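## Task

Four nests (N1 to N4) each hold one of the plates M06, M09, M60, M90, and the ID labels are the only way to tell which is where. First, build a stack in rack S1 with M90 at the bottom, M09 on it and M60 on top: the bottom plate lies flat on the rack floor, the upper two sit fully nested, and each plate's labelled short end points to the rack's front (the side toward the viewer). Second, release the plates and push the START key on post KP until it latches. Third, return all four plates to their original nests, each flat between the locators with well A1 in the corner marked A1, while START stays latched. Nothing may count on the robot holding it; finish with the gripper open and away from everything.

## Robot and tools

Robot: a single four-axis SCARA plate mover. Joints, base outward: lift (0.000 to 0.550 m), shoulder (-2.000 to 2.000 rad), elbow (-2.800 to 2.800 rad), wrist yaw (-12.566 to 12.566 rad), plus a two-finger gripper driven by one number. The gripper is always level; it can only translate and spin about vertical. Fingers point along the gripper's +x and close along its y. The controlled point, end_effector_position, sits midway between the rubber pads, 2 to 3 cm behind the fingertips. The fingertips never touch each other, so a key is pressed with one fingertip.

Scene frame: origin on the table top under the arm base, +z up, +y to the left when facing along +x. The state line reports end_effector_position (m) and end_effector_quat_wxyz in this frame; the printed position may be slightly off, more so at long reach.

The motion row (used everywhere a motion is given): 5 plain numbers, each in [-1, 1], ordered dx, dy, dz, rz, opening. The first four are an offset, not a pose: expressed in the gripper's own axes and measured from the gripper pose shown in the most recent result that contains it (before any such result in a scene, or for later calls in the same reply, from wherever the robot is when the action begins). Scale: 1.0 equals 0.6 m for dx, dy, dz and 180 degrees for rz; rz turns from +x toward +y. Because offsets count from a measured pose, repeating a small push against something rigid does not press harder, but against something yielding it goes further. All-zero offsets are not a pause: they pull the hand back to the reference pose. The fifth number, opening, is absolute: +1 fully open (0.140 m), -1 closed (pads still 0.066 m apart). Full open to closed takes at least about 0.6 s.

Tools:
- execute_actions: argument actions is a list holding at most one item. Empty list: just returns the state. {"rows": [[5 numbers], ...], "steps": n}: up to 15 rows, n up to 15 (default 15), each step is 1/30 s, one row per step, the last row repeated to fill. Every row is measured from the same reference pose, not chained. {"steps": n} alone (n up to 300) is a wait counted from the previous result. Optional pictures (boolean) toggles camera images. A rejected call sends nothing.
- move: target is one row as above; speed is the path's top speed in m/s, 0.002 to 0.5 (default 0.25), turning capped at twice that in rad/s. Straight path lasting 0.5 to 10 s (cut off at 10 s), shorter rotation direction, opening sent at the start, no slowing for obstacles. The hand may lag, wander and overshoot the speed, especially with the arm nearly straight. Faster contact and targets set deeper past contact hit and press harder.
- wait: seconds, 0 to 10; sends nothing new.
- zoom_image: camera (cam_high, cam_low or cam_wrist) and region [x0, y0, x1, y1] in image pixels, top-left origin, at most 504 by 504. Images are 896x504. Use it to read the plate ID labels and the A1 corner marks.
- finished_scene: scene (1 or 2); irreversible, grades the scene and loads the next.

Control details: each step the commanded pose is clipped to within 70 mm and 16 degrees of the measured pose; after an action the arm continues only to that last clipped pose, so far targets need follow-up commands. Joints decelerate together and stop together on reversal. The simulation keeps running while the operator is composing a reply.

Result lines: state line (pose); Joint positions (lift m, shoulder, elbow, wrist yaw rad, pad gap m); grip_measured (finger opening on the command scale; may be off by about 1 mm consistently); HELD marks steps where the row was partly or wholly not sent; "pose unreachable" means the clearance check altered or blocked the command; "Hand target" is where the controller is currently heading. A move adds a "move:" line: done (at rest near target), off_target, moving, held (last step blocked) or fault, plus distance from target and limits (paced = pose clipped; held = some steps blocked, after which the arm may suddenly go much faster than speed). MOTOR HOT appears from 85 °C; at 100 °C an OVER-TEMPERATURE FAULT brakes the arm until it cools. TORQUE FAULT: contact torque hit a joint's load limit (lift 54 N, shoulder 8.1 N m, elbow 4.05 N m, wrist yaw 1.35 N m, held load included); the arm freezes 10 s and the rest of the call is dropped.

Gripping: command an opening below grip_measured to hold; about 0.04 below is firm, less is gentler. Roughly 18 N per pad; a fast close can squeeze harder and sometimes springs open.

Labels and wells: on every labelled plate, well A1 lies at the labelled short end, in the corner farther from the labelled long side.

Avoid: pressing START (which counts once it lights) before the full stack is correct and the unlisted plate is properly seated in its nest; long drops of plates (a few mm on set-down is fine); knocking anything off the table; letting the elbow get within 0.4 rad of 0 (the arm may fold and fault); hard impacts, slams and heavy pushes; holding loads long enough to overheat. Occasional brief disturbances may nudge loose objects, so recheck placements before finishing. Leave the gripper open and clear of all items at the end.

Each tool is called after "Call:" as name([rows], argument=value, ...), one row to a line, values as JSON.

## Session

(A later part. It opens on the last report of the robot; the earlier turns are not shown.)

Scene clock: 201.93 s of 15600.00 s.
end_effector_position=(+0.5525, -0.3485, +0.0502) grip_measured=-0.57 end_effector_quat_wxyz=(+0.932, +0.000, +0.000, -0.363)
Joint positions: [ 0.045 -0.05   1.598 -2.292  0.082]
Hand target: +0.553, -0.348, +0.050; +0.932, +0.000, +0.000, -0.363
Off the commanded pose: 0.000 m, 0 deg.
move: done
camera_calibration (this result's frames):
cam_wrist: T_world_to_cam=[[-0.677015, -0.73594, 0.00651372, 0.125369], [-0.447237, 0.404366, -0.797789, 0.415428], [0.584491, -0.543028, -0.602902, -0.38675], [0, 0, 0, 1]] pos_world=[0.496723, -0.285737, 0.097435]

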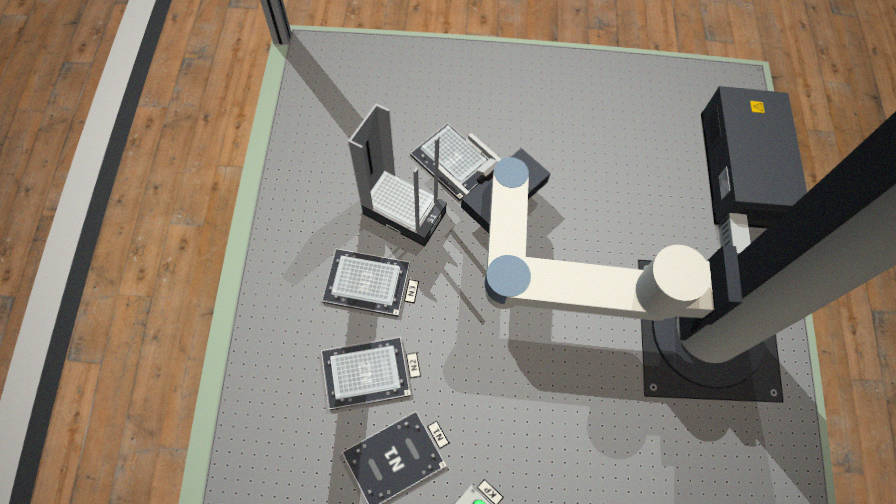

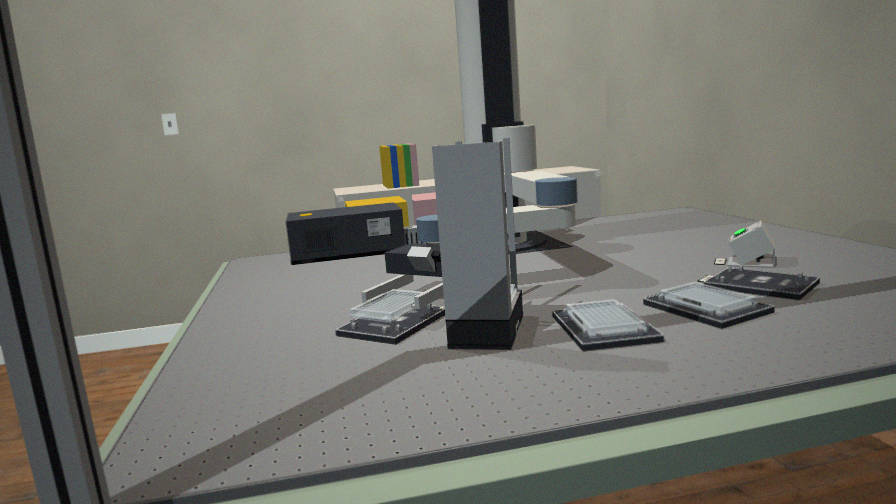

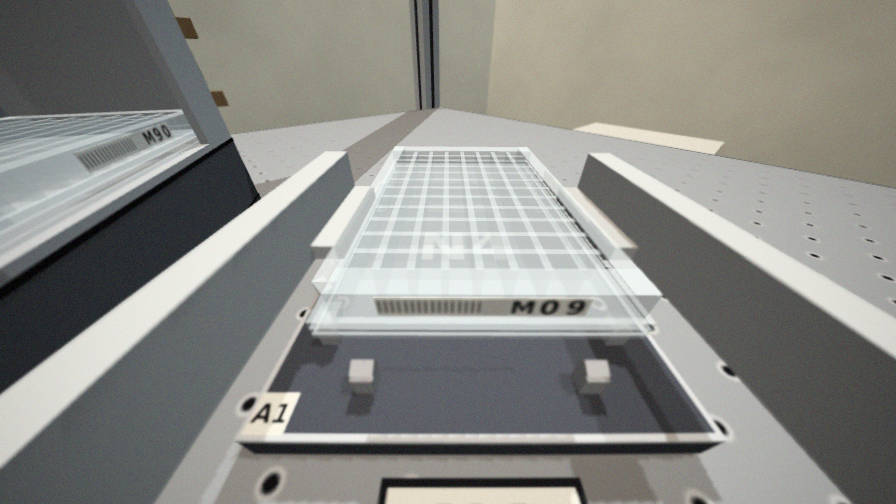

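Call:
move(target=[-0.0003,0,-0.0265,0,-0.63], speed=0.008)

Call:
move(target=[0,0,0,0,0])

Call:
move(target=[-0.2,0,0.0613,0,0])

Call:
move(target=[-0.0354,0.2111,0,0.093,0])

Scene clock: 207.33 s of 15600.00 s.
end_effector_position=(+0.5524, -0.3484, +0.0343) grip_measured=-0.57 end_effector_quat_wxyz=(+0.932, +0.000, +0.000, -0.363)
Joint positions: [ 0.029 -0.049  1.598 -2.291  0.082]
Hand target: +0.552, -0.348, +0.034; +0.932, +0.000, +0.000, -0.363
Off the commanded pose: 0.000 m, 0 deg.
After step 90, 0.20 s passed at rest.
move: done
camera_calibration (this result's frames):
cam_wrist: T_world_to_cam=[[-0.67722, -0.735752, 0.00651372, 0.125565], [-0.447124, 0.404491, -0.797789, 0.402632], [0.58434, -0.543191, -0.602902, -0.396179], [0, 0, 0, 1]] pos_world=[0.496565, -0.285678, 0.0815402]

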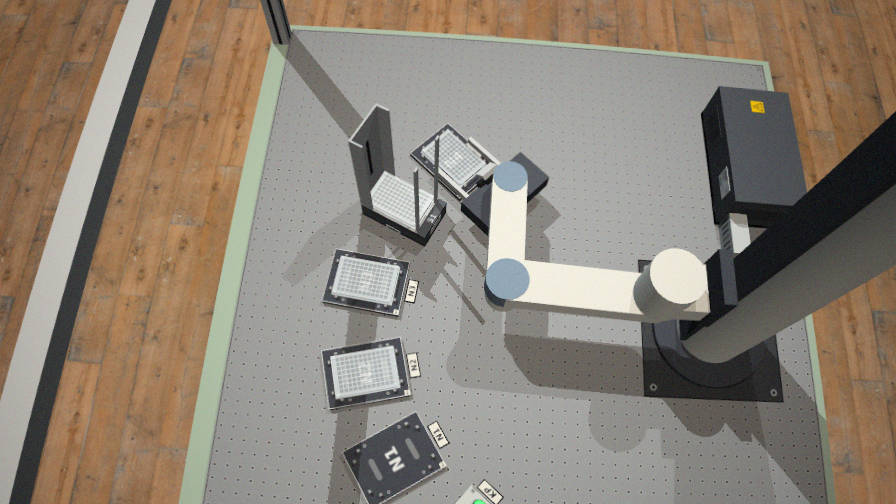

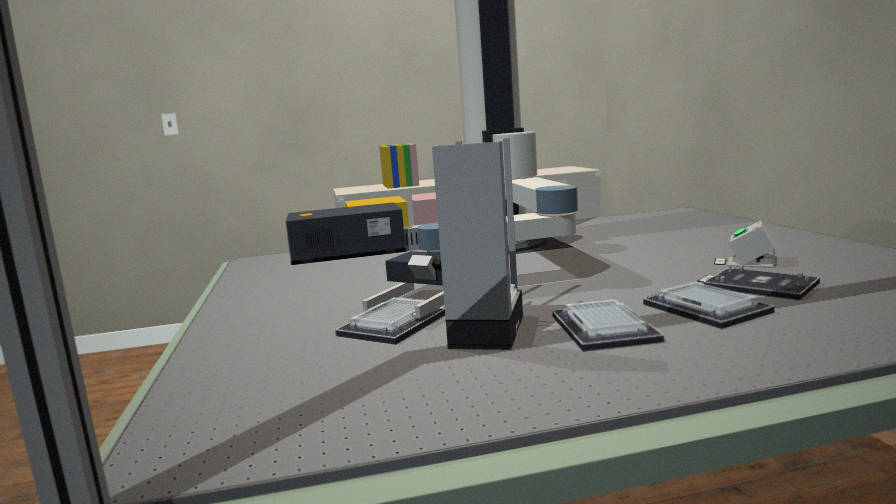

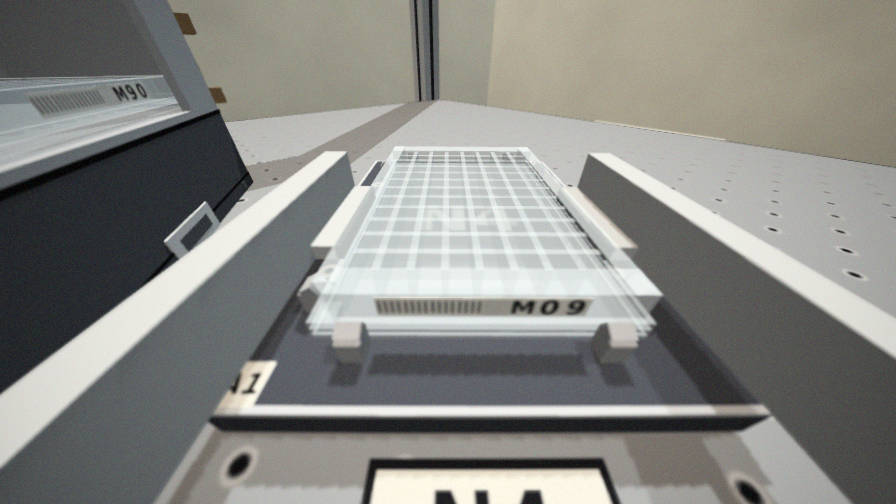

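Scene clock: 207.83 s of 15600.00 s.
end_effector_position=(+0.5524, -0.3485, +0.0343) grip_measured=+0.00 end_effector_quat_wxyz=(+0.932, +0.000, +0.000, -0.363)
Joint positions: [ 0.029 -0.049  1.598 -2.291  0.103]
Hand target: +0.552, -0.348, +0.034; +0.932, +0.000, +0.000, -0.363
Off the commanded pose: 0.000 m, 0 deg.
move: done
camera_calibration (this result's frames):
cam_wrist: T_world_to_cam=[[-0.677232, -0.735741, 0.00651372, 0.125566], [-0.447118, 0.404498, -0.797789, 0.402631], [0.584331, -0.543201, -0.602902, -0.396178], [0, 0, 0, 1]] pos_world=[0.49656, -0.285684, 0.0815402]

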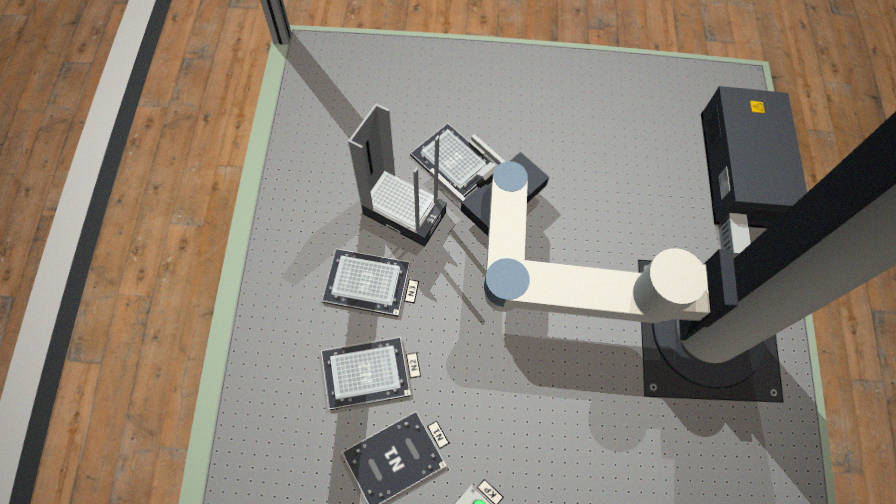

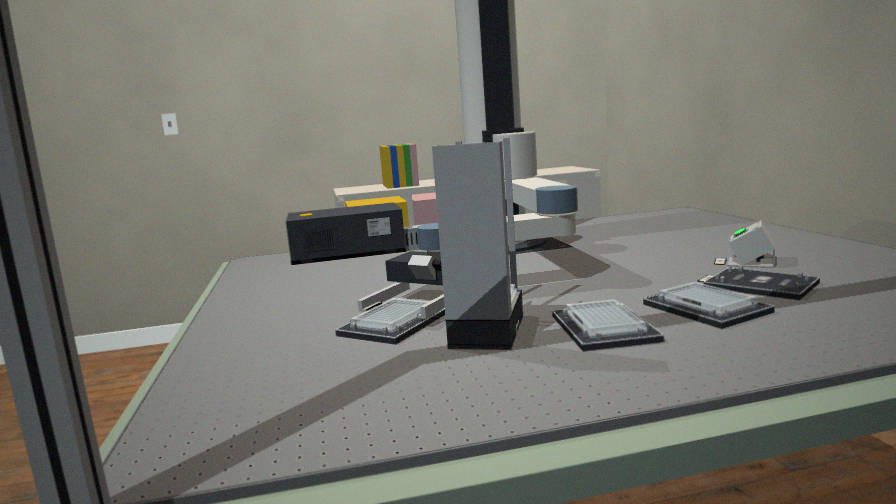

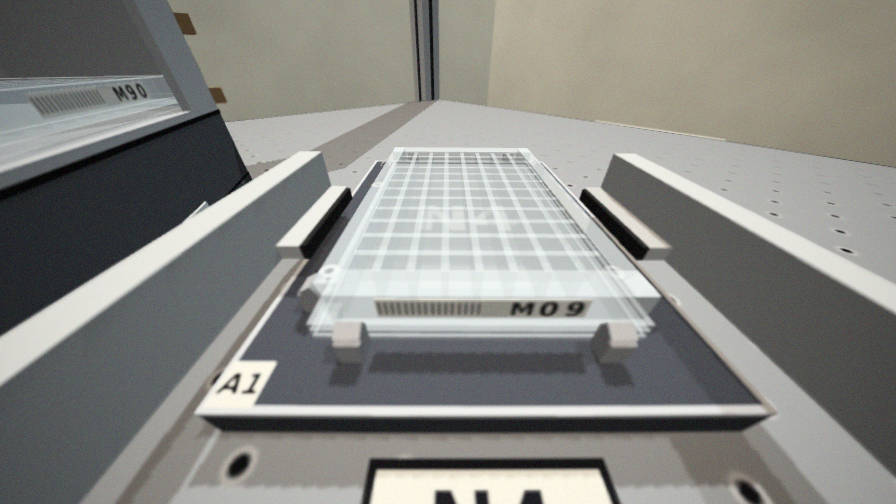

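Scene clock: 208.73 s of 15600.00 s.
end_effector_position=(+0.4639, -0.2673, +0.0712) grip_measured=+0.00 end_effector_quat_wxyz=(+0.932, +0.000, +0.000, -0.363)
Joint positions: [ 0.066  0.18   1.008 -1.931  0.103]
Hand target: +0.464, -0.267, +0.071; +0.932, +0.000, +0.000, -0.363
Off the commanded pose: 0.000 m, 0 deg.
move: done
camera_calibration (this result's frames):
cam_wrist: T_world_to_cam=[[-0.677367, -0.735616, 0.00651372, 0.125258], [-0.447043, 0.404581, -0.797789, 0.359646], [0.584231, -0.543308, -0.602902, -0.278195], [0, 0, 0, 1]] pos_world=[0.408153, -0.204509, 0.118382]

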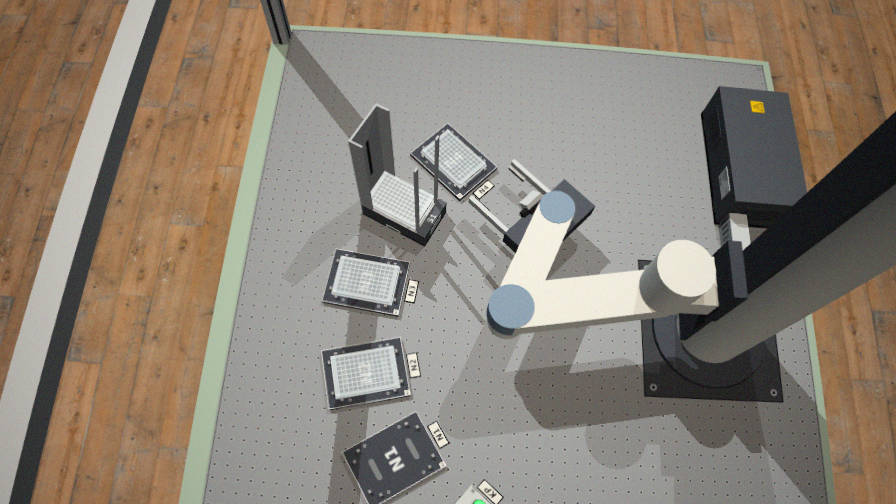

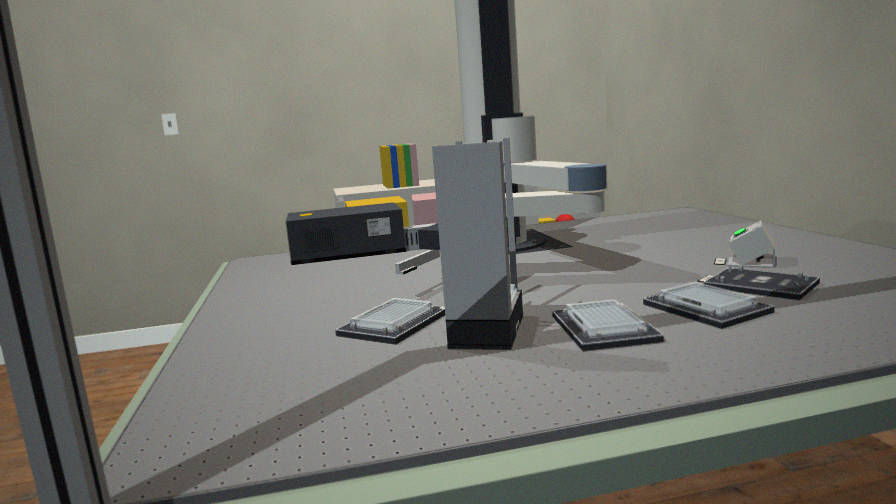

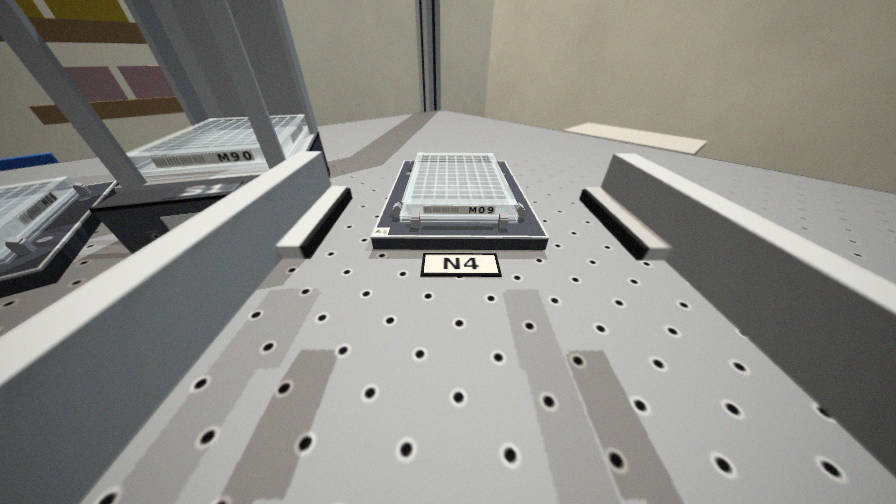

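Scene clock: 209.70 s of 15600.00 s.
end_effector_position=(+0.5341, -0.1595, +0.0712) grip_measured=+0.00 end_effector_quat_wxyz=(+0.975, +0.000, +0.000, -0.223)
Joint positions: [ 0.066  0.529  1.006 -1.985  0.103]
Hand target: +0.534, -0.160, +0.071; +0.975, +0.000, +0.000, -0.224
Off the commanded pose: 0.000 m, 0 deg.
move: done
camera_calibration (this result's frames):
cam_wrist: T_world_to_cam=[[-0.436285, -0.899785, 0.00651372, 0.097111], [-0.544772, 0.258372, -0.797789, 0.376264], [0.716155, -0.351612, -0.602902, -0.300489], [0, 0, 0, 1]] pos_world=[0.462543, -0.115493, 0.118381]

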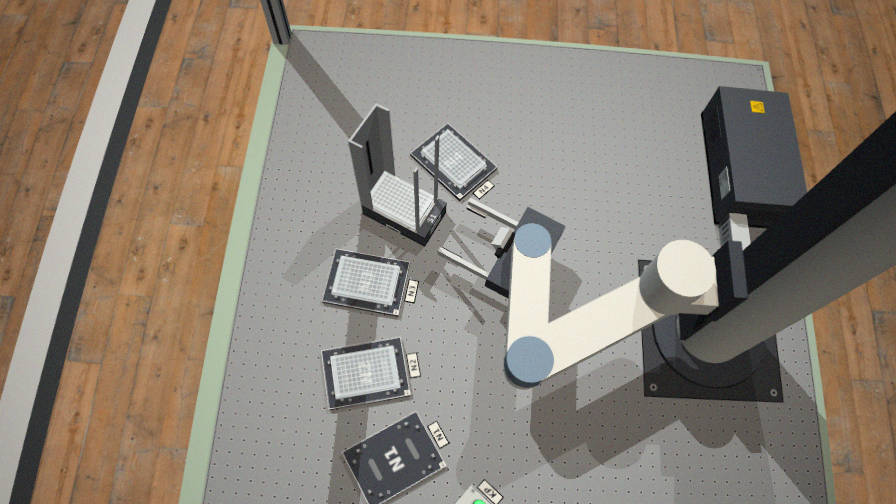

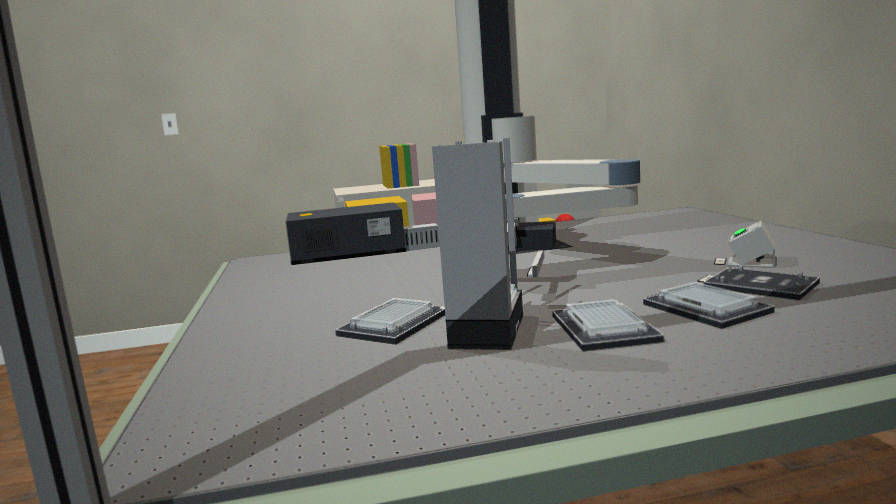

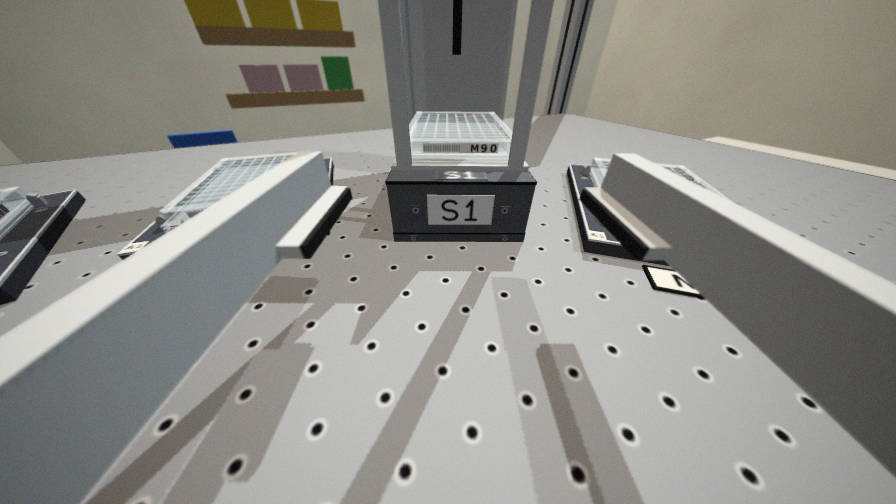

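Call:
move(target=[0.2302,0,0,0,0], speed=0.12)

Call:
move(target=[0,0,0,0,-0.63])

Call:
move(target=[0,0,0.443,0,-0.63], speed=0.15)

Call:
move(target=[-0.418,0.743,0,0.3244,-0.63])

Call:
move(target=[0,0,-0.478,0,-0.63], speed=0.2)

Scene clock: 214.60 s of 15600.00 s.
end_effector_position=(+0.6584, -0.2196, +0.0712) grip_measured=+0.00 end_effector_quat_wxyz=(+0.975, +0.000, +0.000, -0.223)
Joint positions: [ 0.066  0.237  1.697 -2.384  0.103]
Hand target: +0.658, -0.220, +0.071; +0.975, +0.000, +0.000, -0.223
Off the commanded pose: 0.000 m, 0 deg.
After step 90, 0.43 s passed at rest.
move: done
camera_calibration (this result's frames):
cam_wrist: T_world_to_cam=[[-0.436117, -0.899867, 0.00651372, 0.0971739], [-0.544821, 0.25827, -0.797789, 0.45955], [0.716221, -0.351478, -0.602902, -0.410694], [0, 0, 0, 1]] pos_world=[0.586899, -0.175594, 0.118382]

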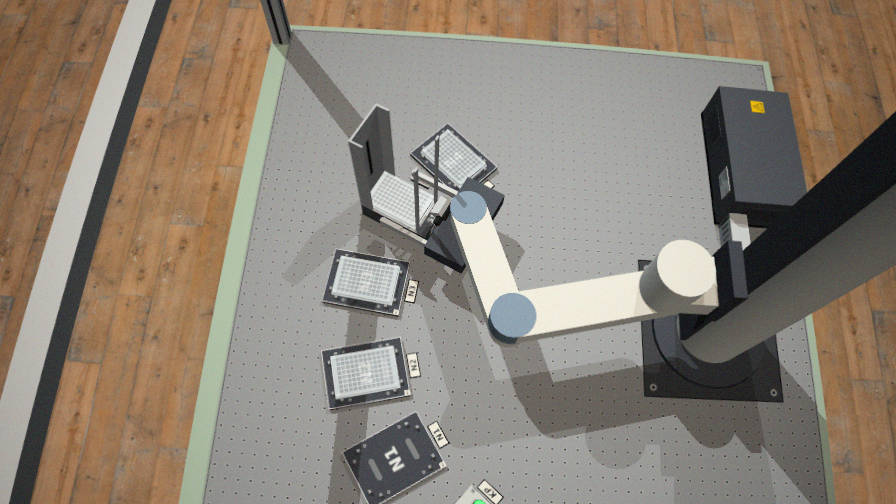

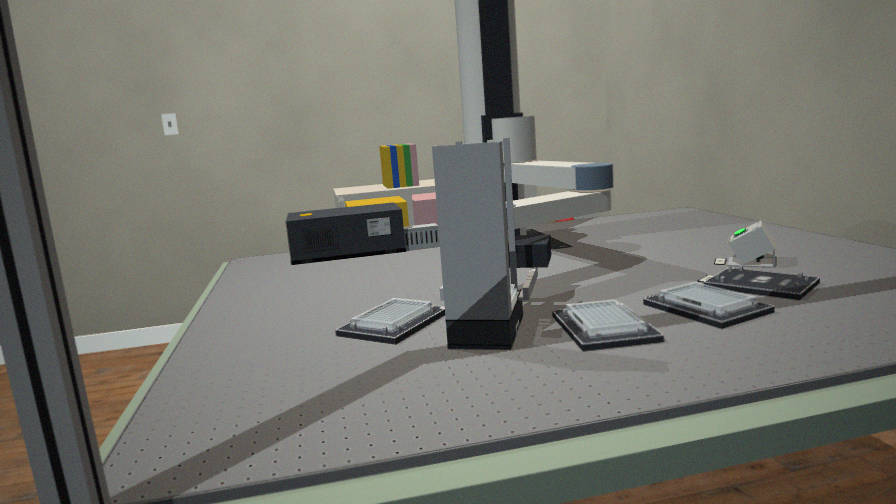

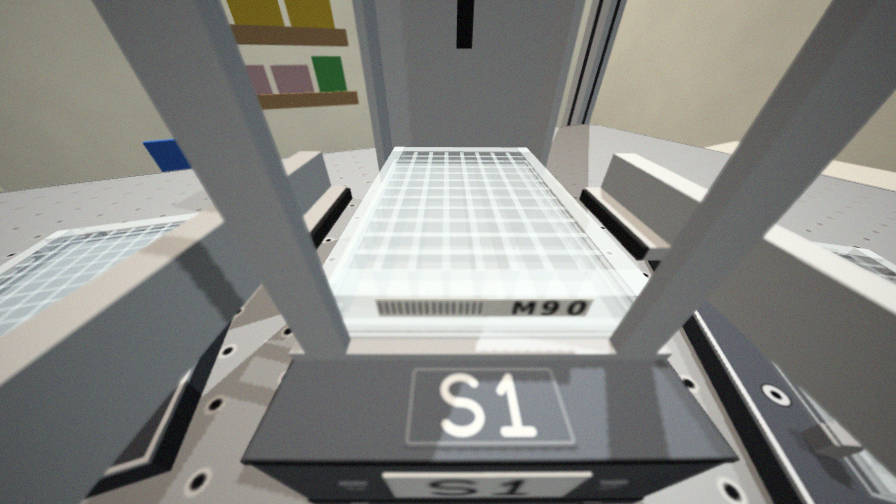

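Scene clock: 215.10 s of 15600.00 s.
end_effector_position=(+0.6584, -0.2196, +0.0712) grip_measured=-0.57 end_effector_quat_wxyz=(+0.975, +0.000, +0.000, -0.223)
Joint positions: [ 0.066  0.237  1.697 -2.384  0.082]
Hand target: +0.658, -0.220, +0.071; +0.975, +0.000, +0.000, -0.223
Off the commanded pose: 0.000 m, 0 deg.
move: done
camera_calibration (this result's frames):
cam_wrist: T_world_to_cam=[[-0.436119, -0.899865, 0.00651372, 0.0971746], [-0.54482, 0.258272, -0.797789, 0.459549], [0.71622, -0.35148, -0.602902, -0.410693], [0, 0, 0, 1]] pos_world=[0.586898, -0.175595, 0.118382]

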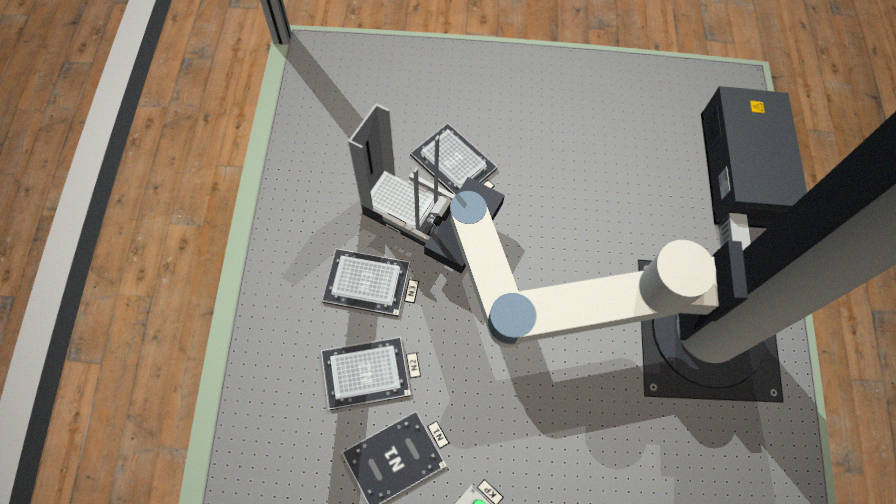

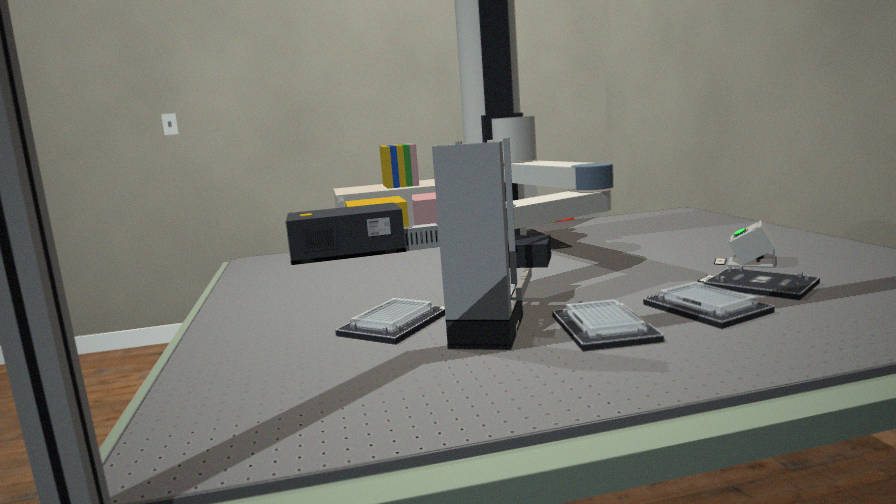

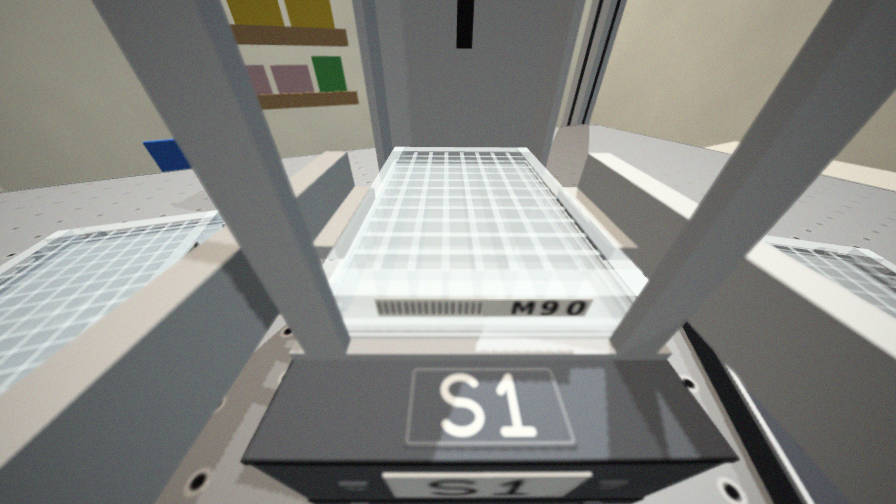

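Scene clock: 217.20 s of 15600.00 s.
end_effector_position=(+0.6584, -0.2196, +0.3370) grip_measured=-0.57 end_effector_quat_wxyz=(+0.975, +0.000, +0.000, -0.223)
Joint positions: [ 0.332  0.237  1.697 -2.384  0.082]
Hand target: +0.658, -0.220, +0.337; +0.975, +0.000, +0.000, -0.223
Off the commanded pose: 0.000 m, 0 deg.
move: done
camera_calibration (this result's frames):
cam_wrist: T_world_to_cam=[[-0.436087, -0.899881, 0.00651372, 0.0954295], [-0.544829, 0.258252, -0.797789, 0.671646], [0.716233, -0.351454, -0.602902, -0.250419], [0, 0, 0, 1]] pos_world=[0.586906, -0.17559, 0.384232]

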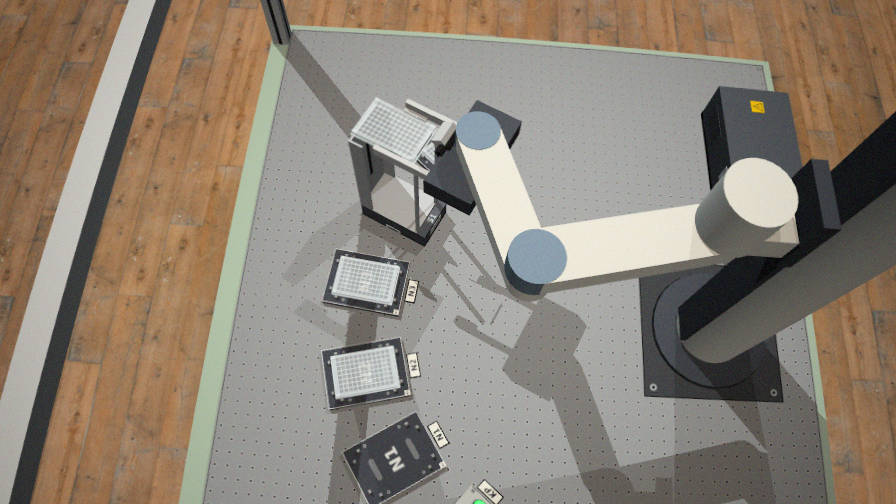

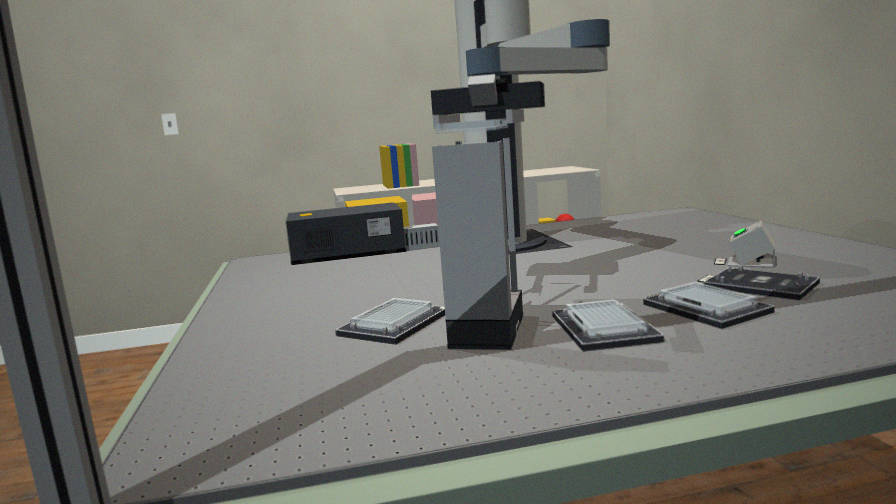

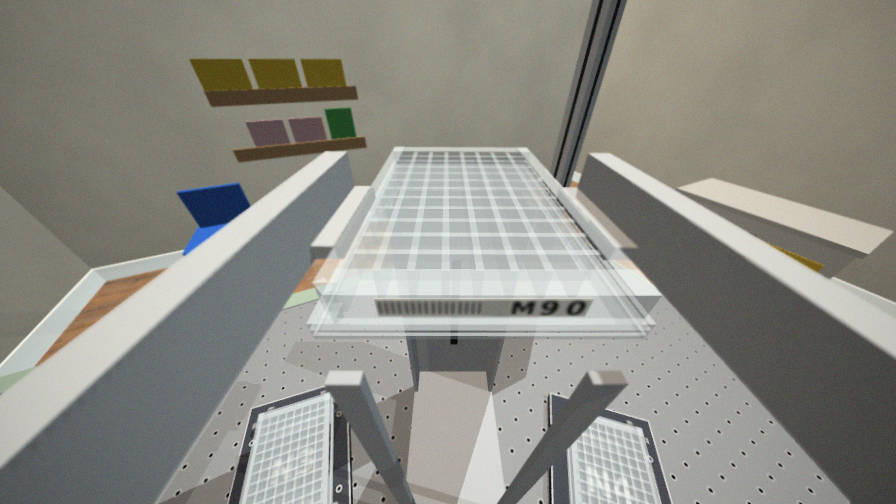

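Scene clock: 219.60 s of 15600.00 s.
end_effector_position=(+0.6264, +0.2911, +0.3370) grip_measured=-0.57 end_effector_quat_wxyz=(+0.960, +0.000, +0.000, +0.281)
Joint positions: [ 0.332  1.213  1.733 -2.377  0.082]
Hand target: +0.626, +0.291, +0.337; +0.960, +0.000, +0.000, +0.281
Off the commanded pose: 0.000 m, 0 deg.
move: done
camera_calibration (this result's frames):
cam_wrist: T_world_to_cam=[[0.538279, -0.842741, 0.00651372, -0.0859588], [-0.505315, -0.328923, -0.797789, 0.668497], [0.674472, 0.426142, -0.602902, -0.248212], [0, 0, 0, 1]] pos_world=[0.551483, 0.253216, 0.384232]

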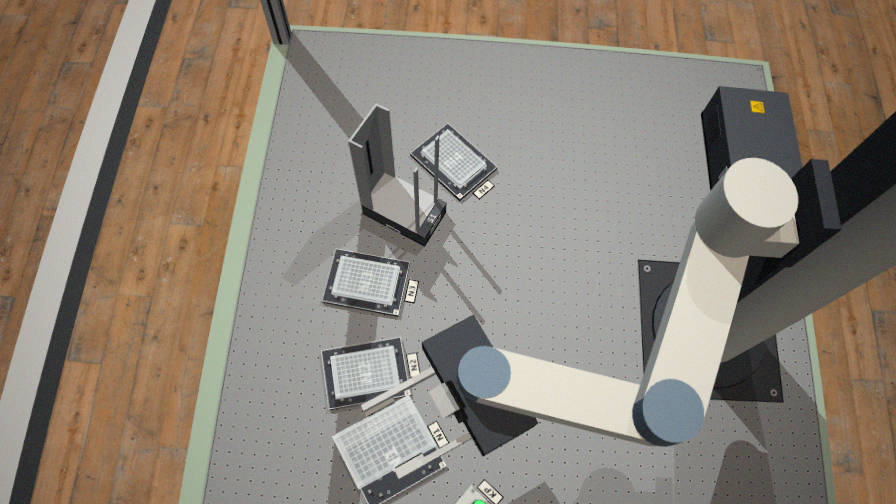

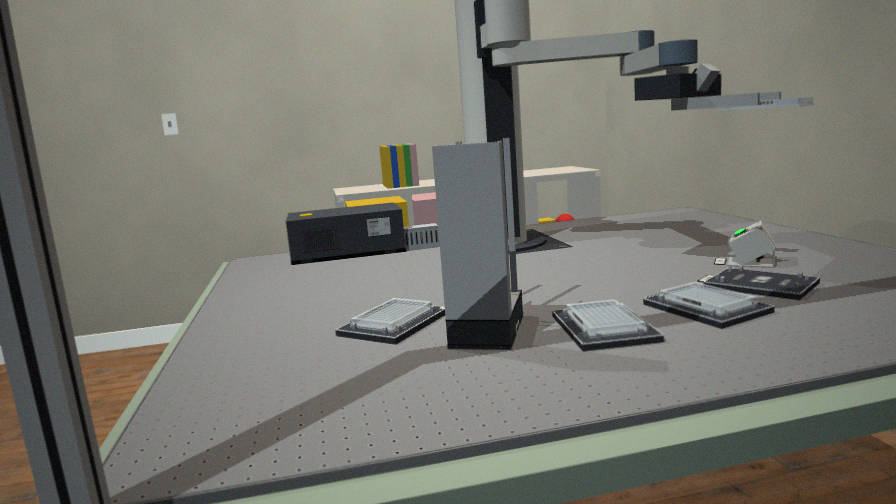

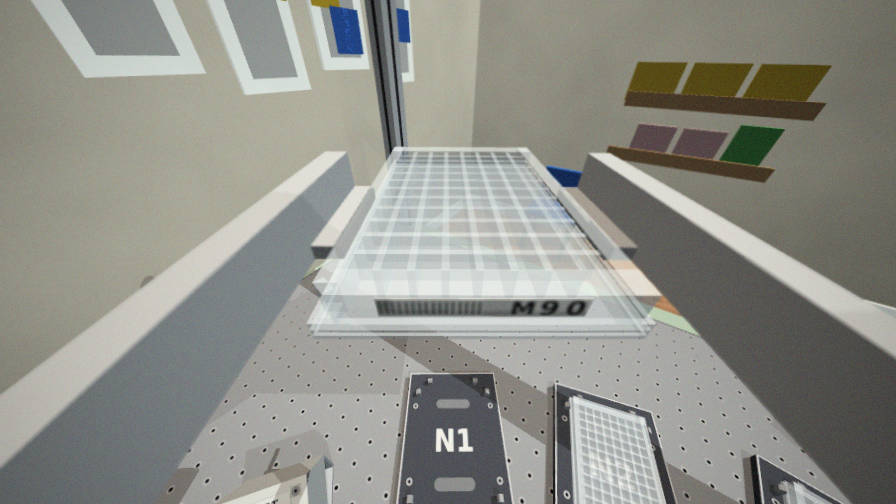

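Scene clock: 221.43 s of 15600.00 s.
end_effector_position=(+0.6264, +0.2911, +0.0502) grip_measured=-0.57 end_effector_quat_wxyz=(+0.960, +0.000, +0.000, +0.281)
Joint positions: [ 0.045  1.213  1.733 -2.377  0.082]
Hand target: +0.626, +0.291, +0.050; +0.960, +0.000, +0.000, +0.281
Off the commanded pose: 0.000 m, 0 deg.
move: done
camera_calibration (this result's frames):
cam_wrist: T_world_to_cam=[[0.538257, -0.842755, 0.00651372, -0.0840818], [-0.505323, -0.32891, -0.797789, 0.439632], [0.674483, 0.426124, -0.602902, -0.421168], [0, 0, 0, 1]] pos_world=[0.551484, 0.253209, 0.097358]

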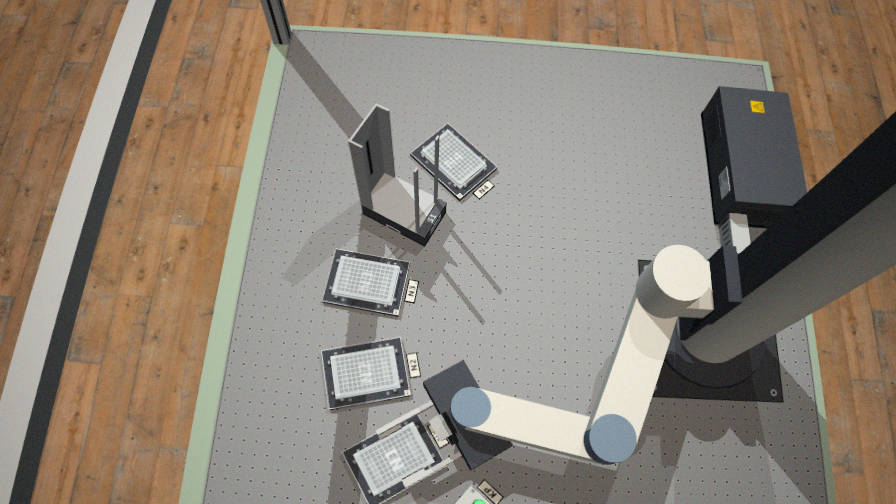

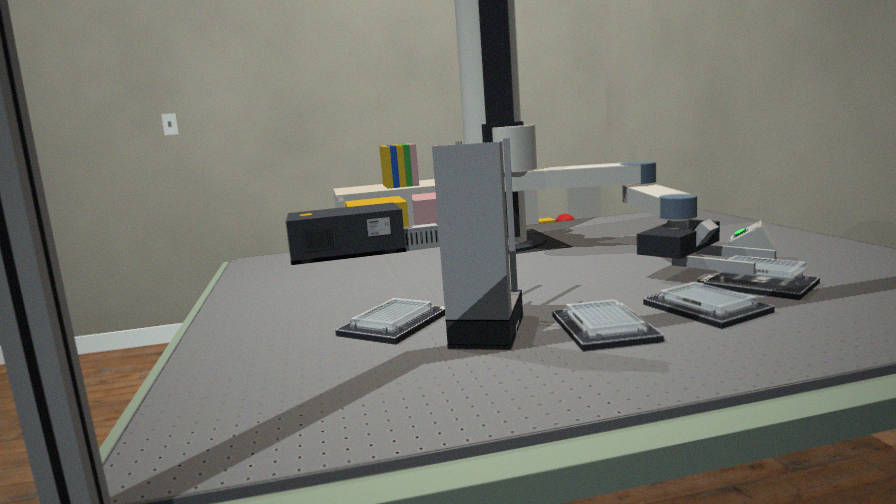

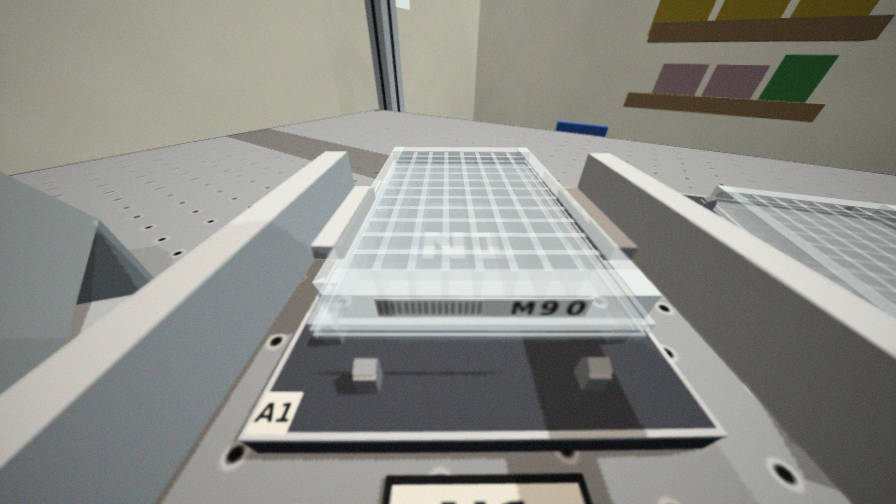

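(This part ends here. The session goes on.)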